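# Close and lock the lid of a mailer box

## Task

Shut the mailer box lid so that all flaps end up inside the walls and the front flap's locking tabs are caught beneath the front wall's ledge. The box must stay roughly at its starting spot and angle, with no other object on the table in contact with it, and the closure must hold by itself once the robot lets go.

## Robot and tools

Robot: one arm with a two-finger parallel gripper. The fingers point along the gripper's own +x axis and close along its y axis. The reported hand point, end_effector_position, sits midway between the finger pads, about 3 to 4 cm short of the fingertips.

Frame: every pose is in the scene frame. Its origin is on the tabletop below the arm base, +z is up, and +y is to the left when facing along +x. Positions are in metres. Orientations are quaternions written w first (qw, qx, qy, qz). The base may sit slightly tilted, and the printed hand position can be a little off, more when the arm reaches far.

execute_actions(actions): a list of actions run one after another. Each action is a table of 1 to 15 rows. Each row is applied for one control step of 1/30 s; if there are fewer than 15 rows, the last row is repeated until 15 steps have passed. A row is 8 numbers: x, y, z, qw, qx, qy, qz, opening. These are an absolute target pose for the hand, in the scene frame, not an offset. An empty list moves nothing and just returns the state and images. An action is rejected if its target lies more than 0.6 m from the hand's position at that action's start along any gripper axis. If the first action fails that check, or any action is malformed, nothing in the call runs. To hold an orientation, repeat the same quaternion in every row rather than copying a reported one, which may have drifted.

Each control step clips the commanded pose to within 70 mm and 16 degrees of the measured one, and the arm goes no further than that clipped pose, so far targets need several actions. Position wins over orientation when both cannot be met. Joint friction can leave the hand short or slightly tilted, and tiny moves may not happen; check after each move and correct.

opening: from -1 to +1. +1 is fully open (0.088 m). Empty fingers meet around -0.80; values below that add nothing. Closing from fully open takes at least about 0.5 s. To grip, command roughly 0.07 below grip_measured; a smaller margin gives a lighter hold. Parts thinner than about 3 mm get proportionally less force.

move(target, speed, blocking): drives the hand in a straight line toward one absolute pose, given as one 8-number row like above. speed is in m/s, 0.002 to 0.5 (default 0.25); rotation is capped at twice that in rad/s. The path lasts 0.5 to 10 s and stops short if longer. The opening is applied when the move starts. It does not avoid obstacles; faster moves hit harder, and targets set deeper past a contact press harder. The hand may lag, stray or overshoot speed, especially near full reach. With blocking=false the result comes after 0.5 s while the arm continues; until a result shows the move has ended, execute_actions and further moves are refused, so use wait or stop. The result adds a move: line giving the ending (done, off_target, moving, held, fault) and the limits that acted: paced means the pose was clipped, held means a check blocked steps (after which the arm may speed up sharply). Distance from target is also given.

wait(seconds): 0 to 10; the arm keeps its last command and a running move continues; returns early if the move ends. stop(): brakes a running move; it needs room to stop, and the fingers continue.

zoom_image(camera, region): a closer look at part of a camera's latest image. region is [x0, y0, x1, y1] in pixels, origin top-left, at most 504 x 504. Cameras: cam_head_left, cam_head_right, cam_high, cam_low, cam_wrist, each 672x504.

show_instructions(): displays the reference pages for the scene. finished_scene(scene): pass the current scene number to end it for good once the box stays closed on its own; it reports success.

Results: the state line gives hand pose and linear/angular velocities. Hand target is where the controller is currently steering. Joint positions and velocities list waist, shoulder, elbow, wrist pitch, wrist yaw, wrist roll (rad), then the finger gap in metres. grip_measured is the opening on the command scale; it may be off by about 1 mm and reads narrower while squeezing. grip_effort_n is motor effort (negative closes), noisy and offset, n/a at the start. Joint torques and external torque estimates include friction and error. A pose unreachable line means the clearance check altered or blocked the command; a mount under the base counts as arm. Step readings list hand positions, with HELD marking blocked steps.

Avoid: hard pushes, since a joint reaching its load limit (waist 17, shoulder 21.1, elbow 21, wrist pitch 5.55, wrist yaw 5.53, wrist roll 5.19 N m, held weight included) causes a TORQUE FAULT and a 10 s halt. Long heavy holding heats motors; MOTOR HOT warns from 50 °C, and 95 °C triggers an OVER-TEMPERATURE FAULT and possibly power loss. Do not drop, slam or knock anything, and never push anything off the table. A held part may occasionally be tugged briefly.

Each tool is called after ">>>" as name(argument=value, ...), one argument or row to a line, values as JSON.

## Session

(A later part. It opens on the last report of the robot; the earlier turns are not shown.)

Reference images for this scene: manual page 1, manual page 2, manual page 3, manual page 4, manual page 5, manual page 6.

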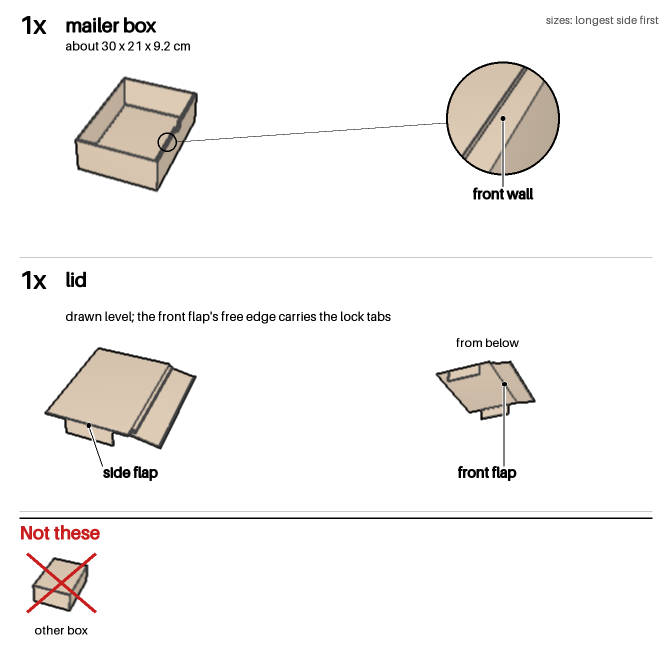

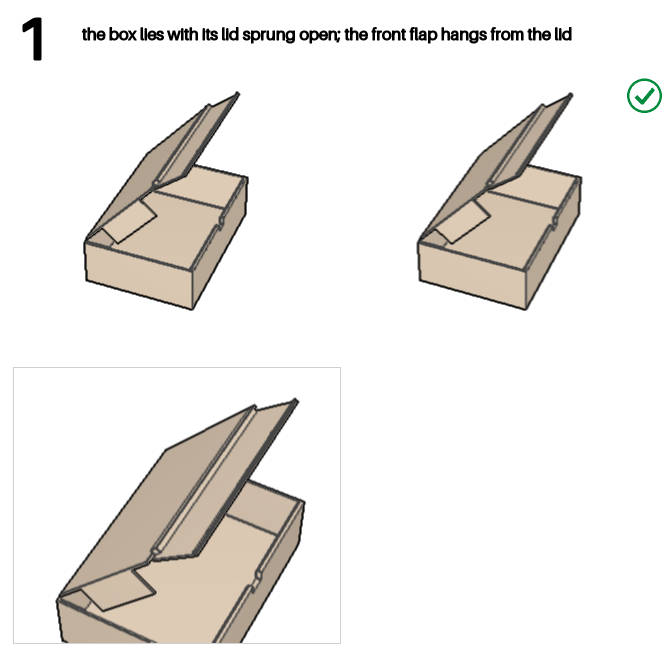

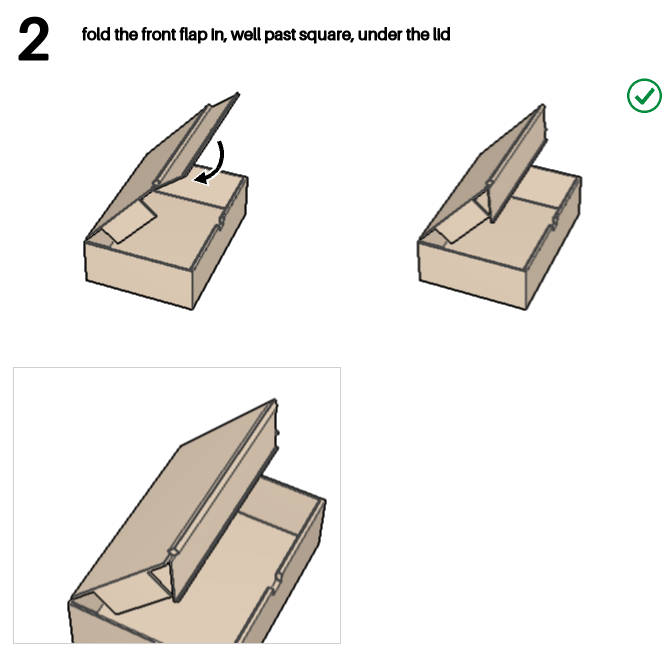

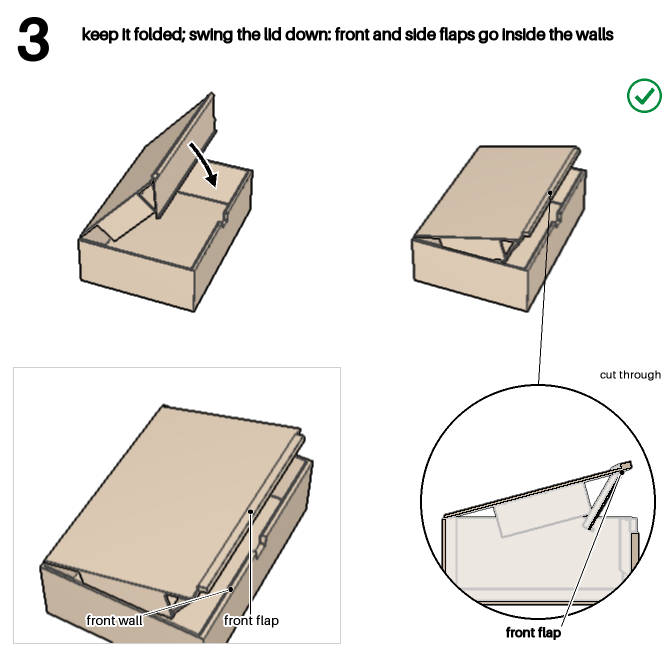

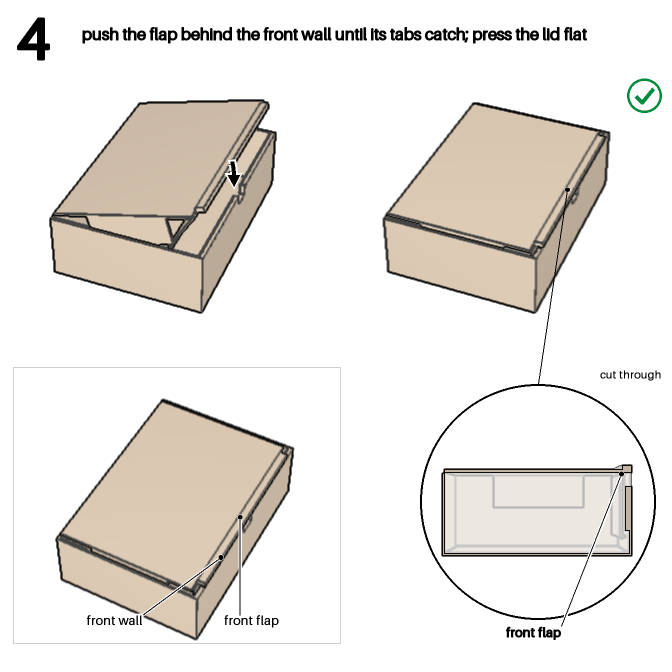

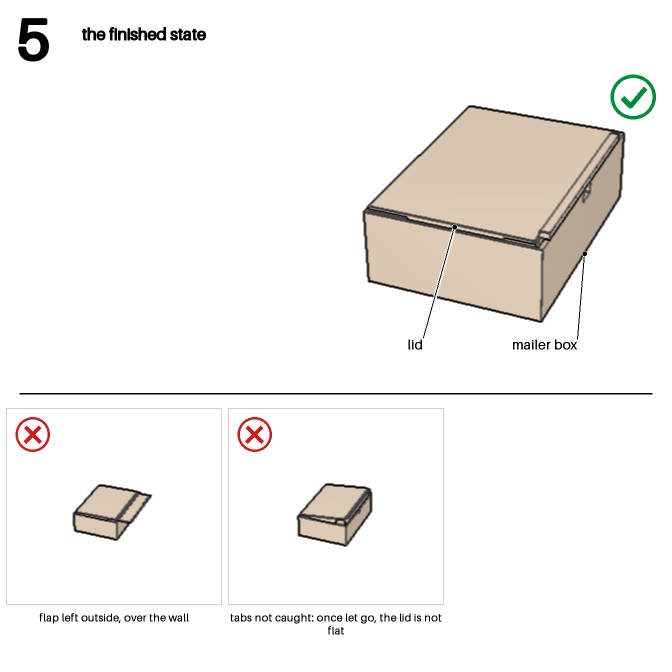

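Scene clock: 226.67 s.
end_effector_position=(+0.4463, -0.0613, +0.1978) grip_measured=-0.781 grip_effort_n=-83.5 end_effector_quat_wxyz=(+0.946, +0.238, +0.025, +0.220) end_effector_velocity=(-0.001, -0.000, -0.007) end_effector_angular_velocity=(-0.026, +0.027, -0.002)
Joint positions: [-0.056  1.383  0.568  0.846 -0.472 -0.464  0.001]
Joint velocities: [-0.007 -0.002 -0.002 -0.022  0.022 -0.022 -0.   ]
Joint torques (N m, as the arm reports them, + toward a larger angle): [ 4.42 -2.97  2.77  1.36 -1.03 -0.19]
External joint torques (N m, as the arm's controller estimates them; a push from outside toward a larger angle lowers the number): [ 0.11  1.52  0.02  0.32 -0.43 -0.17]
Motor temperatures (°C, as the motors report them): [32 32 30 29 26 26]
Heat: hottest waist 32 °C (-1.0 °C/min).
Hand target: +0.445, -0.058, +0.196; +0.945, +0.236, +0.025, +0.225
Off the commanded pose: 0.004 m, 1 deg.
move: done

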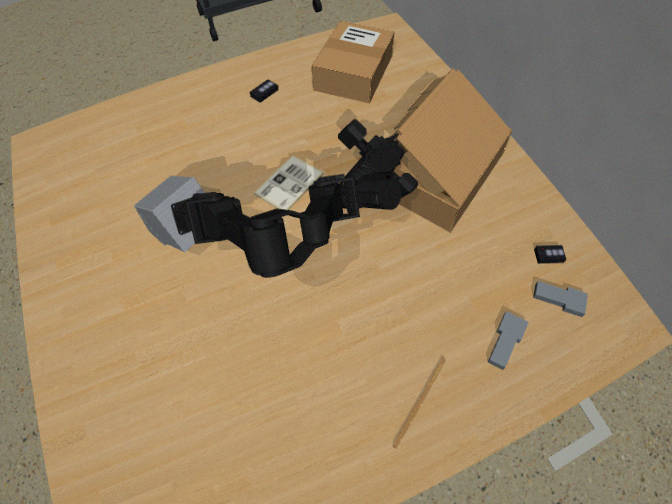

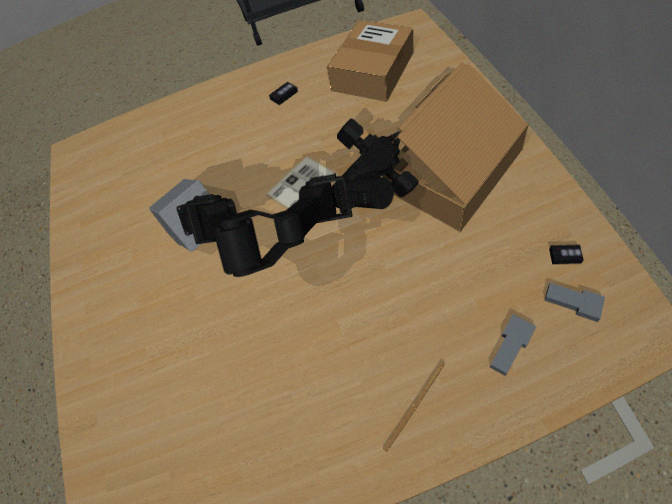

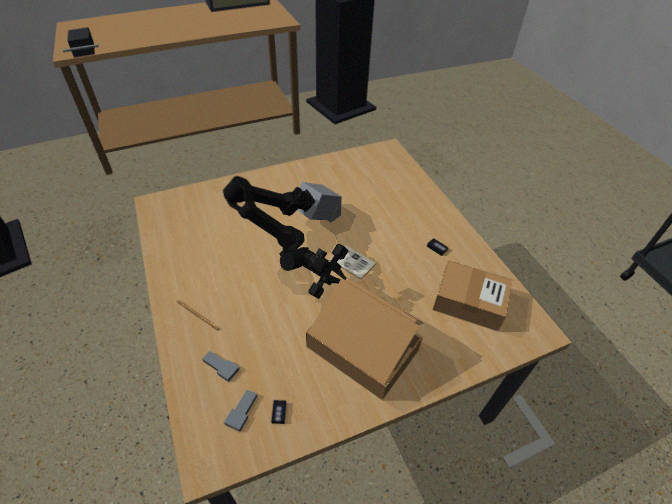

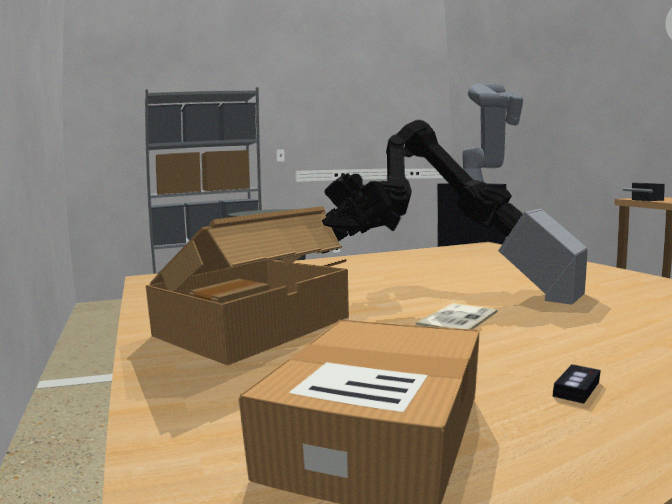

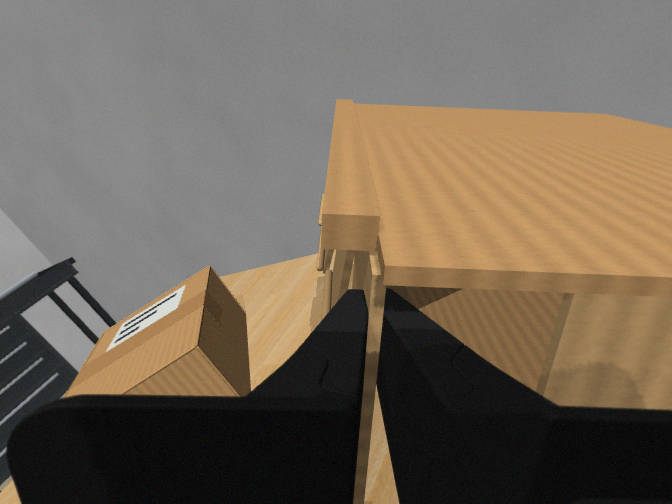

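>>> move(
  target=[0.445,-0.058,0.168,0.973,-0.043,-0.04,0.224,-1],
  speed=0.15,
)

>>> move(
  target=[0.439,-0.047,0.128,0.973,-0.043,-0.04,0.224,-1],
  speed=0.04,
)

Scene clock: 234.63 s.
end_effector_position=(+0.4464, -0.0614, +0.1694) grip_measured=-0.781 grip_effort_n=-83.5 end_effector_quat_wxyz=(+0.974, -0.041, -0.037, +0.219) end_effector_velocity=(-0.002, +0.001, -0.000) end_effector_angular_velocity=(-0.027, -0.022, +0.012)
Joint positions: [-0.138  1.475  0.567  0.939 -0.552 -1.04   0.001]
Joint velocities: [-0.007 -0.002 -0.002 -0.007 -0.022 -0.037 -0.   ]
Joint torques (N m, as the arm reports them, + toward a larger angle): [ 4.69 -3.33  2.23  1.34 -1.11 -0.16]
External joint torques (N m, as the arm's controller estimates them; a push from outside toward a larger angle lowers the number): [ 0.19  1.6  -0.04  0.3  -0.5  -0.17]
Motor temperatures (°C, as the motors report them): [33 31 30 29 26 26]
Heat: hottest waist 33 °C (+0.0 °C/min).
Hand target: +0.445, -0.058, +0.168; +0.973, -0.043, -0.040, +0.224
Off the commanded pose: 0.004 m, 1 deg.
move: done

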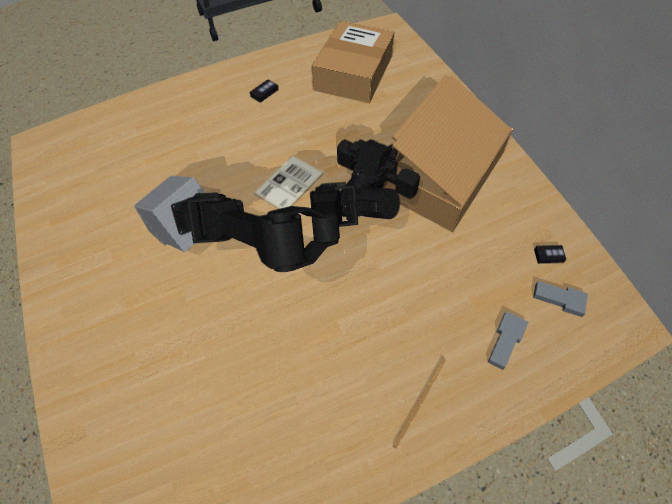

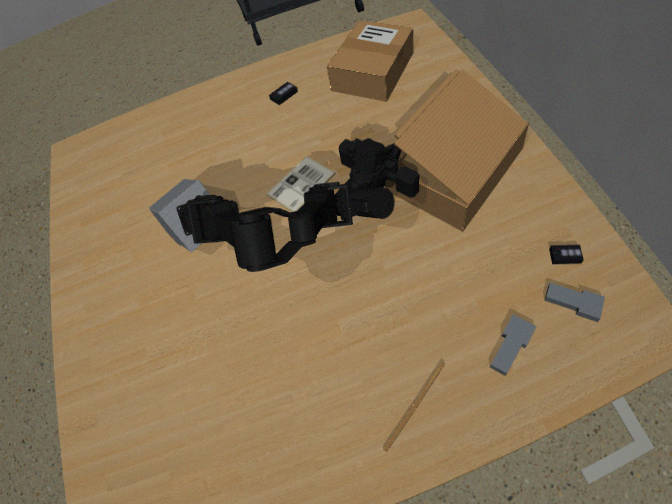

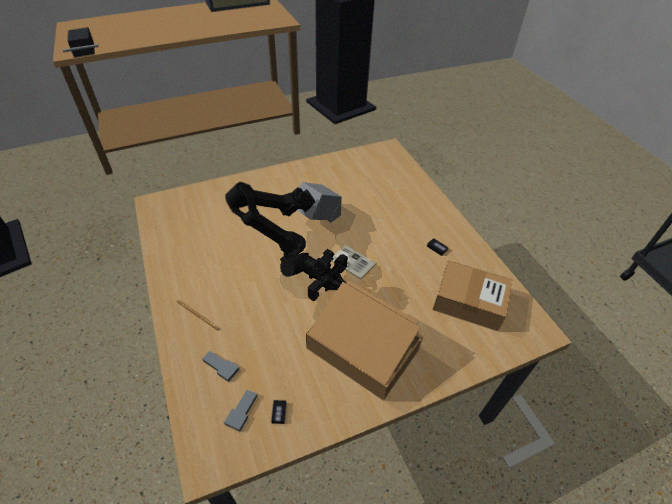

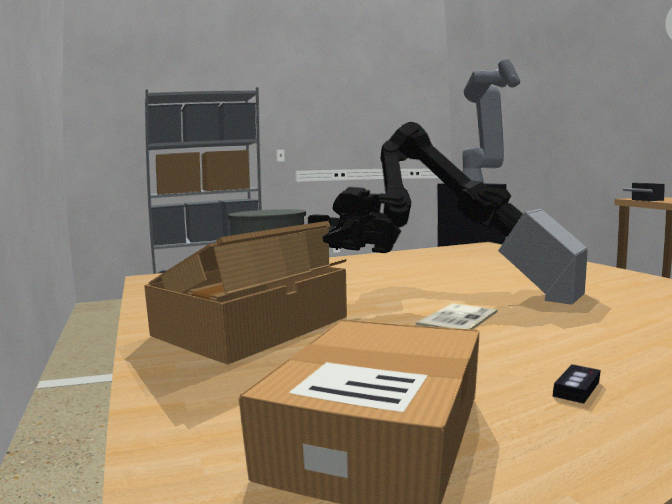

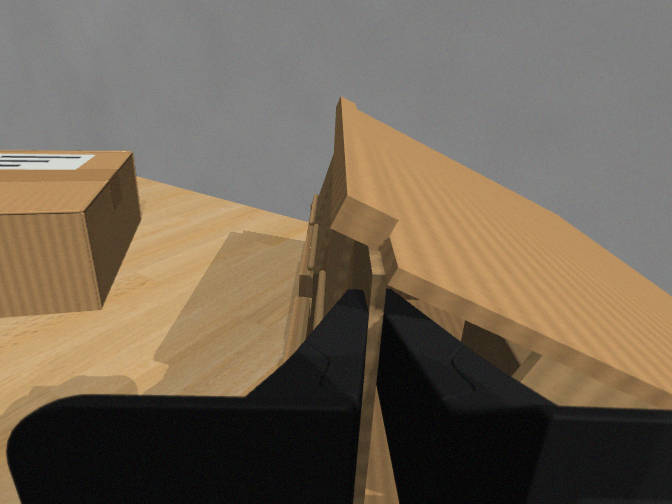

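Scene clock: 236.00 s.
end_effector_position=(+0.4445, -0.0545, +0.1550) grip_measured=-0.781 grip_effort_n=-83.5 end_effector_quat_wxyz=(+0.972, -0.051, -0.082, +0.215) end_effector_velocity=(-0.000, +0.003, -0.005) end_effector_angular_velocity=(-0.009, +0.006, -0.005)
Joint positions: [-0.191  1.609  0.56   1.142 -0.673 -1.04   0.001]
Joint velocities: [-0.002  0.022 -0.002  0.022  0.007 -0.007 -0.   ]
Joint torques (N m, as the arm reports them, + toward a larger angle): [ 2.27 -0.68  0.05  0.01  0.46 -0.18]
External joint torques (N m, as the arm's controller estimates them; a push from outside toward a larger angle lowers the number): [-2.47  4.44 -1.52 -1.03  1.06 -0.19]
Motor temperatures (°C, as the motors report them): [32 31 30 29 26 26]
Heat: hottest waist 32 °C (-1.0 °C/min).
Hand target: +0.438, -0.047, +0.129; +0.973, -0.043, -0.040, +0.224
Off the commanded pose: 0.029 m, 5 deg.
move: off_target

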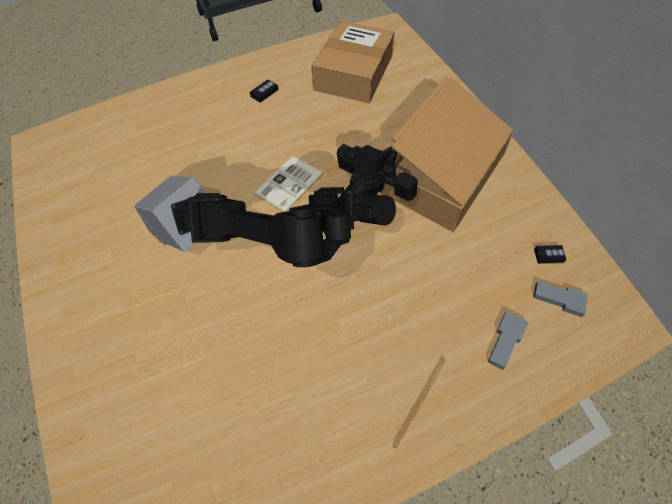

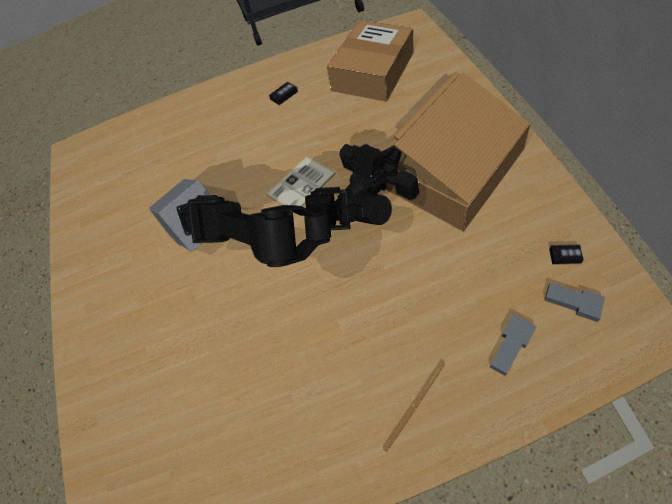

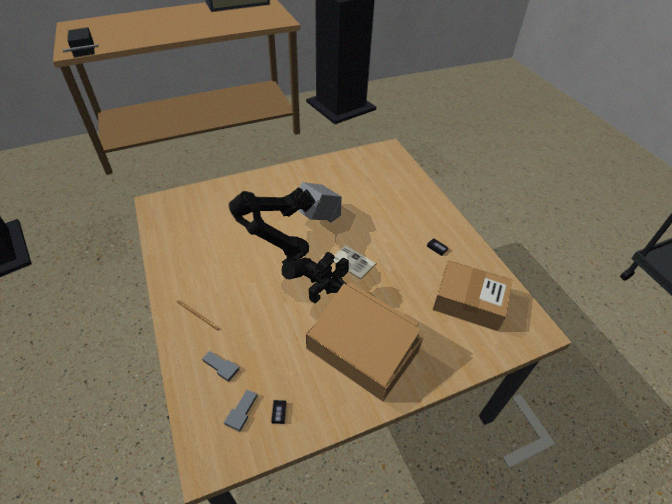

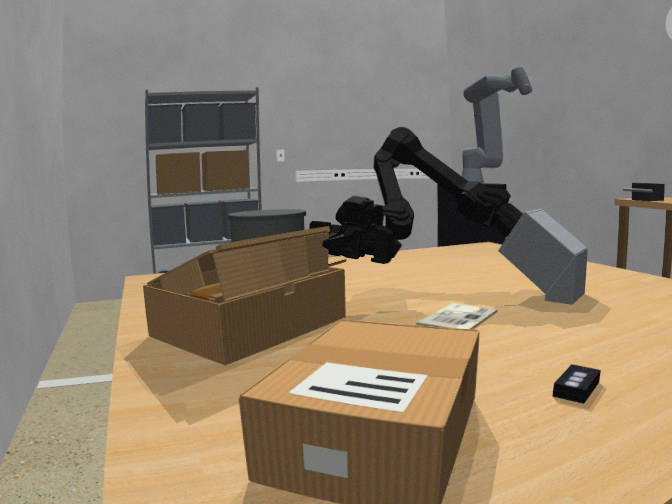

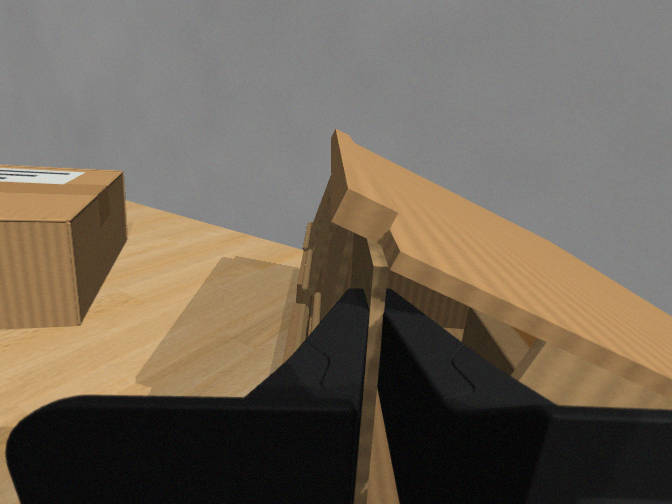

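Tabs hit the wall top; fold more (ρ −18).

>>> move(
  target=[0.447,-0.062,0.166,0.962,-0.152,-0.065,0.218,-1],
  speed=0.1,
)

>>> move(
  target=[0.442,-0.053,0.132,0.962,-0.152,-0.065,0.218,-1],
  speed=0.04,
)

Scene clock: 240.97 s.
end_effector_position=(+0.4459, -0.0596, +0.1650) grip_measured=-0.781 grip_effort_n=-83.5 end_effector_quat_wxyz=(+0.962, -0.147, -0.066, +0.221) end_effector_velocity=(+0.001, -0.000, +0.000) end_effector_angular_velocity=(-0.021, -0.005, -0.003)
Joint positions: [-0.154  1.493  0.573  0.939 -0.586 -1.265  0.001]
Joint velocities: [ 0.002 -0.002  0.002 -0.007  0.007 -0.022 -0.   ]
Joint torques (N m, as the arm reports them, + toward a larger angle): [ 5.   -4.91  2.93  0.73 -0.39 -0.18]
External joint torques (N m, as the arm's controller estimates them; a push from outside toward a larger angle lowers the number): [ 0.46  0.04  0.79 -0.28  0.22 -0.21]
Motor temperatures (°C, as the motors report them): [32 31 30 29 26 26]
Heat: hottest waist 32 °C (-1.0 °C/min).
Hand target: +0.447, -0.062, +0.166; +0.962, -0.152, -0.065, +0.218
Off the commanded pose: 0.003 m, 1 deg.
move: done

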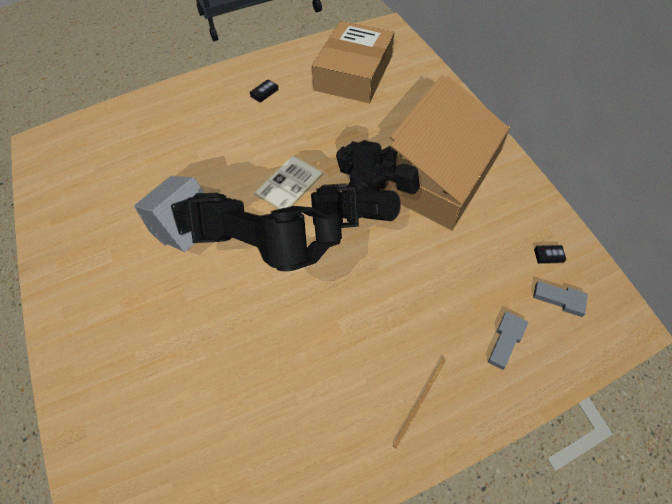

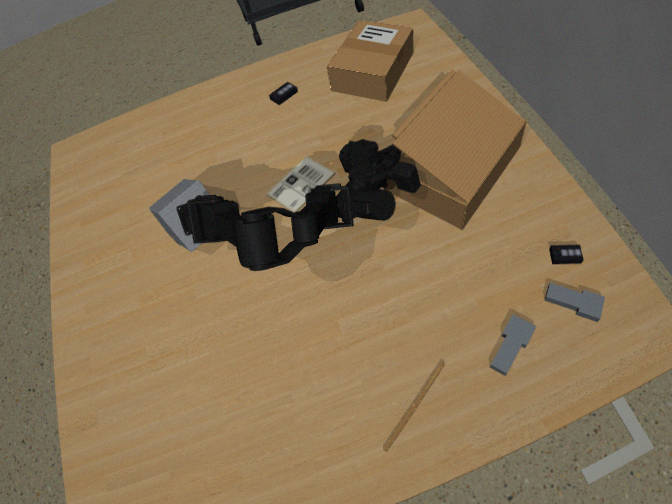

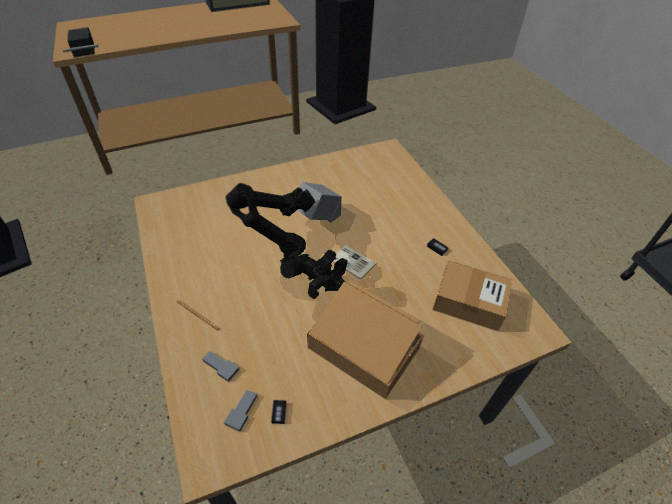

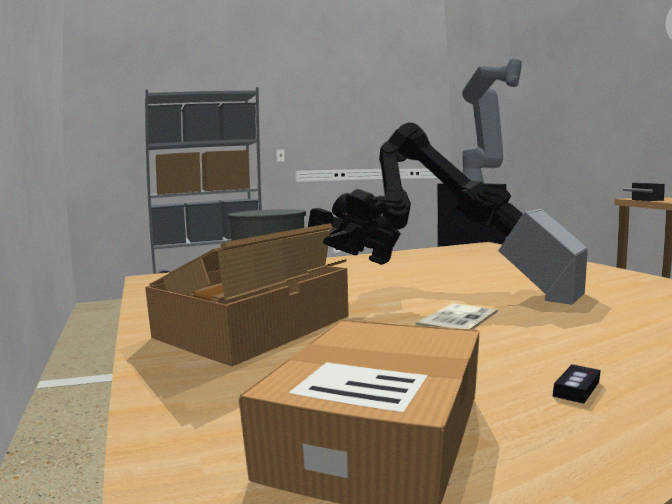

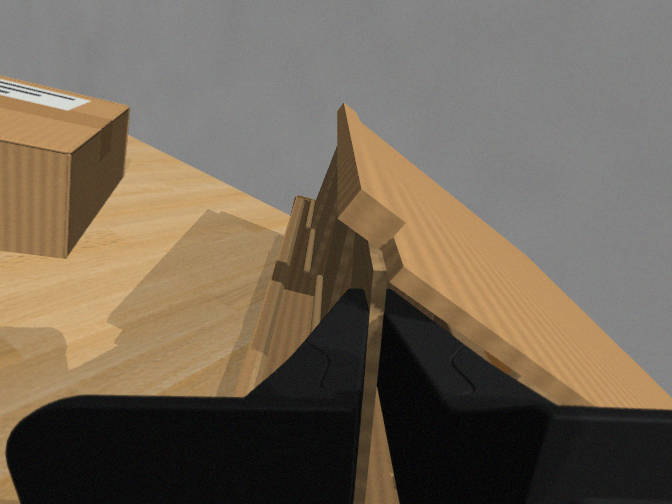

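Scene clock: 242.13 s.
end_effector_position=(+0.4431, -0.0538, +0.1366) grip_measured=-0.781 grip_effort_n=-83.5 end_effector_quat_wxyz=(+0.962, -0.150, -0.069, +0.217) end_effector_velocity=(-0.001, -0.000, -0.002) end_effector_angular_velocity=(-0.022, -0.015, -0.006)
Joint positions: [-0.216  1.616  0.566  1.08  -0.648 -1.265  0.001]
Joint velocities: [-0.007  0.012 -0.002  0.022 -0.007 -0.022 -0.   ]
Joint torques (N m, as the arm reports them, + toward a larger angle): [ 4.4  -3.46  1.38  1.29 -0.59 -0.16]
External joint torques (N m, as the arm's controller estimates them; a push from outside toward a larger angle lowers the number): [-0.31  1.73 -0.1   0.28  0.02 -0.18]
Motor temperatures (°C, as the motors report them): [32 31 30 29 26 26]
Heat: hottest waist 32 °C (-1.0 °C/min).
Hand target: +0.442, -0.053, +0.132; +0.962, -0.152, -0.065, +0.218
Off the commanded pose: 0.005 m, 1 deg.
move: done

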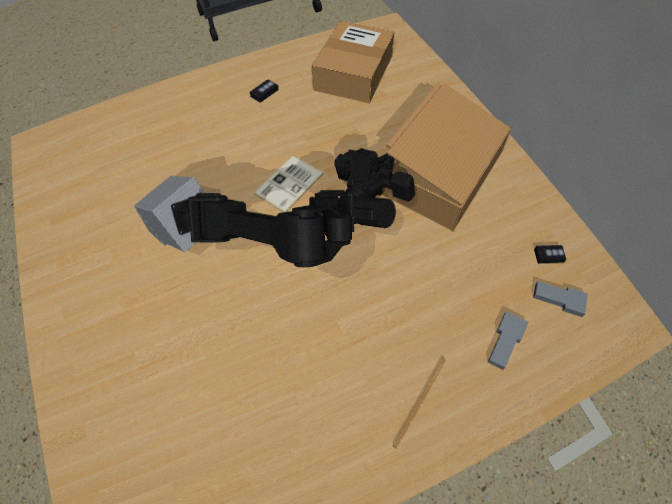

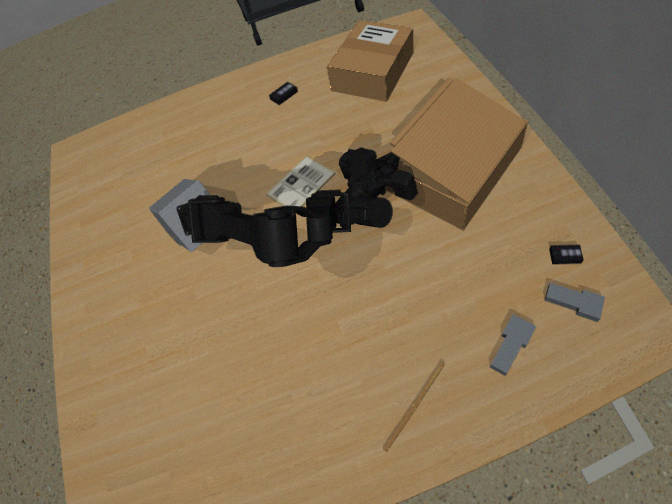

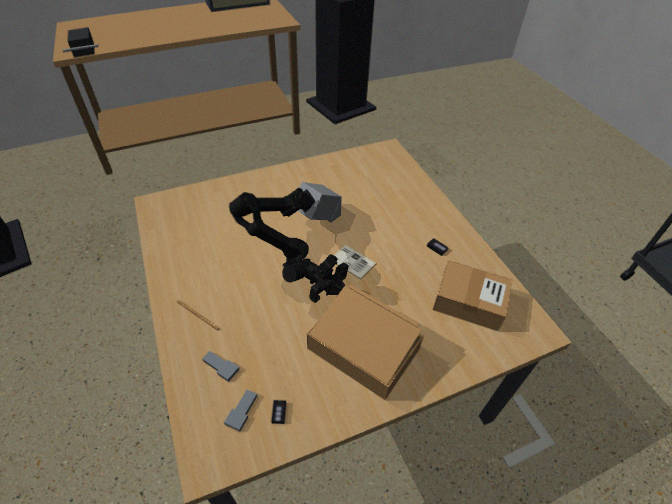

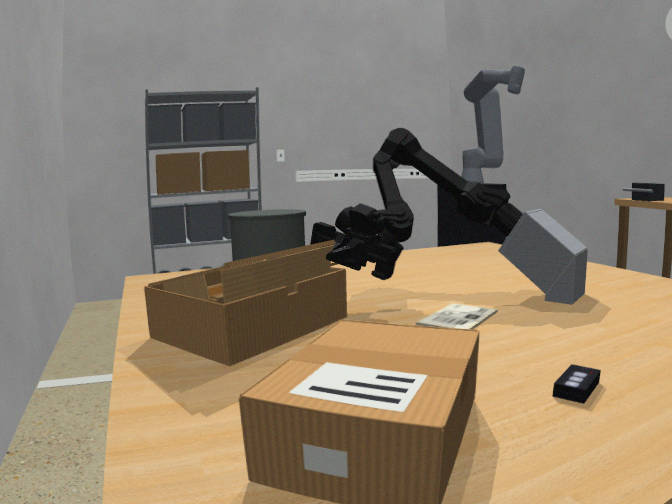

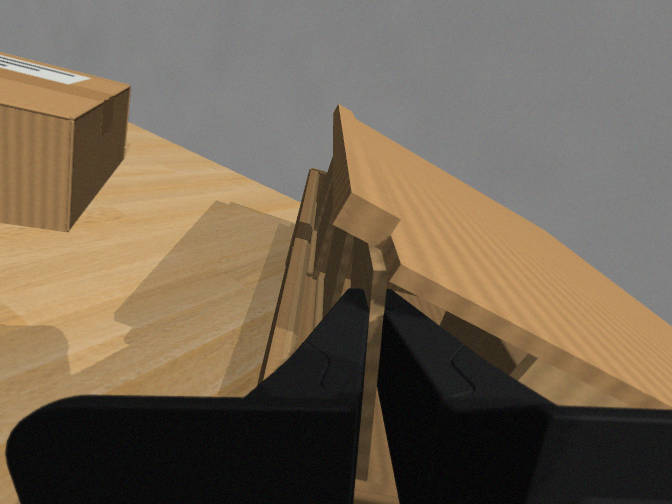

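>>> execute_actions(
  actions=[
    [[0.440,-0.049,0.124,0.970,-0.085,-0.05,0.221,-1]],
    [[0.440,-0.049,0.128,0.970,-0.085,-0.05,0.221,-0.55],[0.440,-0.049,0.128,0.970,-0.085,-0.05,0.221,-0.55],[0.440,-0.049,0.128,0.970,-0.085,-0.05,0.221,-0.55],[0.440,-0.049,0.128,0.970,-0.085,-0.05,0.221,-0.55],[0.405,-0.068,0.130,0.970,-0.085,-0.05,0.221,-0.55]],
    [[0.425,-0.105,0.18,0.974,0,-0.03,0.225,-0.55]],
    [[0.475,-0.085,0.178,0.974,0,-0.03,0.225,-0.55]],
  ],
)

Scene clock: 250.13 s.
end_effector_position=(+0.4718, -0.0865, +0.1801) grip_measured=-0.552 grip_effort_n=17.9 end_effector_quat_wxyz=(+0.974, +0.000, -0.033, +0.225) end_effector_velocity=(+0.010, +0.004, -0.002) end_effector_angular_velocity=(-0.016, -0.008, +0.007)
Joint positions: [-0.156  1.451  0.71   0.768 -0.584 -0.958  0.012]
Joint velocities: [ 0.012  0.042  0.042 -0.007  0.007 -0.022 -0.   ]
Joint torques (N m, as the arm reports them, + toward a larger angle): [ 4.93 -3.64  3.93  1.22 -0.43 -0.06]
External joint torques (N m, as the arm's controller estimates them; a push from outside toward a larger angle lowers the number): [ 0.26  1.82  1.18  0.2   0.19 -0.07]
External joint torques at the end of the 1st action: [-0.38  1.67 -0.15  0.23  0.    0.13]
External joint torques at the end of the 2nd action: [-0.22  0.06 -0.14 -0.18 -0.18  0.15]
External joint torques at the end of the 3rd action: [ 0.19 -0.11  1.18 -0.19  0.17  0.18]
Motor temperatures (°C, as the motors report them): [32 31 30 29 26 26]
Heat: hottest waist 32 °C (-1.0 °C/min).
Hand target: +0.475, -0.085, +0.178; +0.974, -0.000, -0.030, +0.225
Off the commanded pose: 0.004 m, 0 deg.
Step readings (end_effector_position; steps 1 to 15: 1st action; 16 to 30: 2nd action; 31 to 45: 3rd action; 46 to 60: 4th action):
0: (+0.4431, -0.0537, +0.1362)
1: (+0.4430, -0.0534, +0.1360)
2: (+0.4430, -0.0533, +0.1350)
4: (+0.4425, -0.0525, +0.1316)
8: (+0.4419, -0.0515, +0.1292)
15: (+0.4417, -0.0508, +0.1285)
16: (+0.4416, -0.0507, +0.1285)
17: (+0.4415, -0.0505, +0.1286)
19: (+0.4413, -0.0503, +0.1286)
23: (+0.4213, -0.0585, +0.1283)
30: (+0.4091, -0.0661, +0.1295)
31: (+0.4092, -0.0678, +0.1318)
32: (+0.4092, -0.0696, +0.1372)
34: (+0.4142, -0.0824, +0.1560)
38: (+0.4238, -0.1030, +0.1771)
45: (+0.4231, -0.1008, +0.1769)
46: (+0.4268, -0.1004, +0.1763)
47: (+0.4344, -0.0987, +0.1782)
49: (+0.4494, -0.0942, +0.1807)
53: (+0.4643, -0.0885, +0.1812)
60: end_effector_position above

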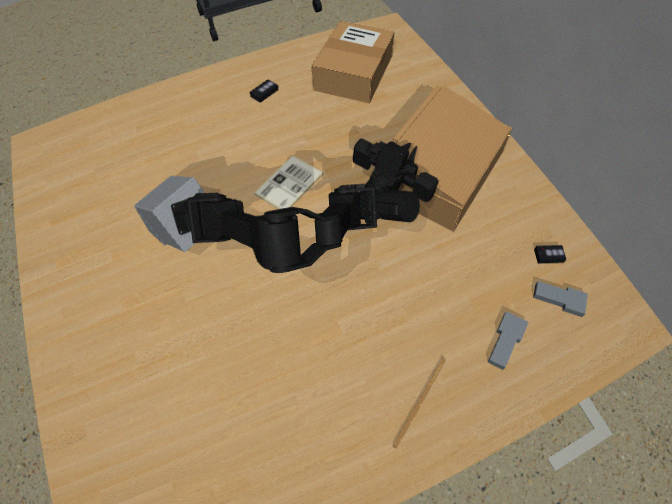

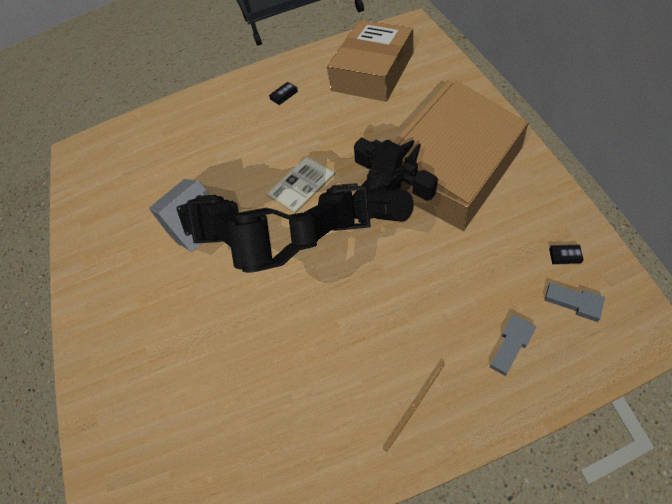

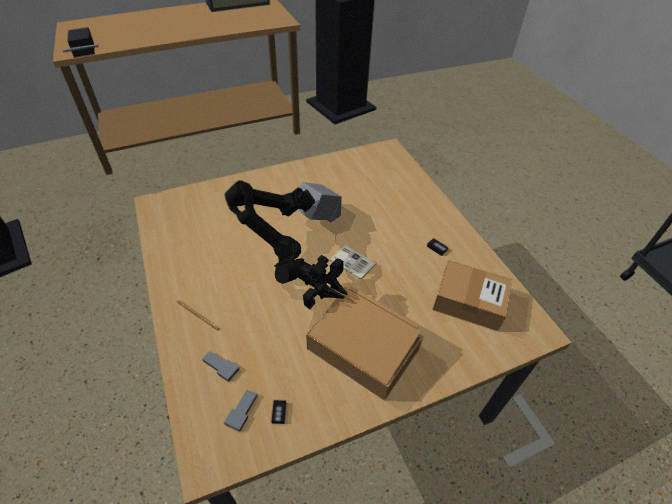

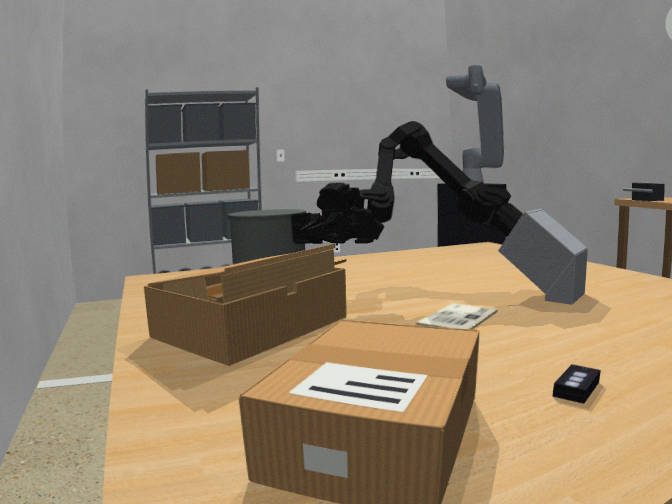

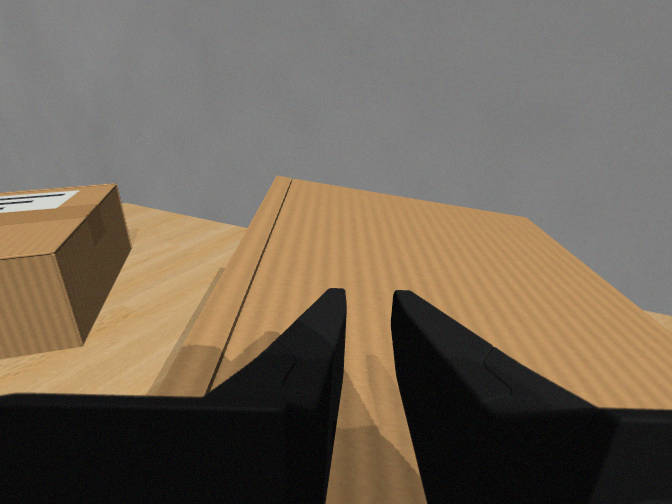

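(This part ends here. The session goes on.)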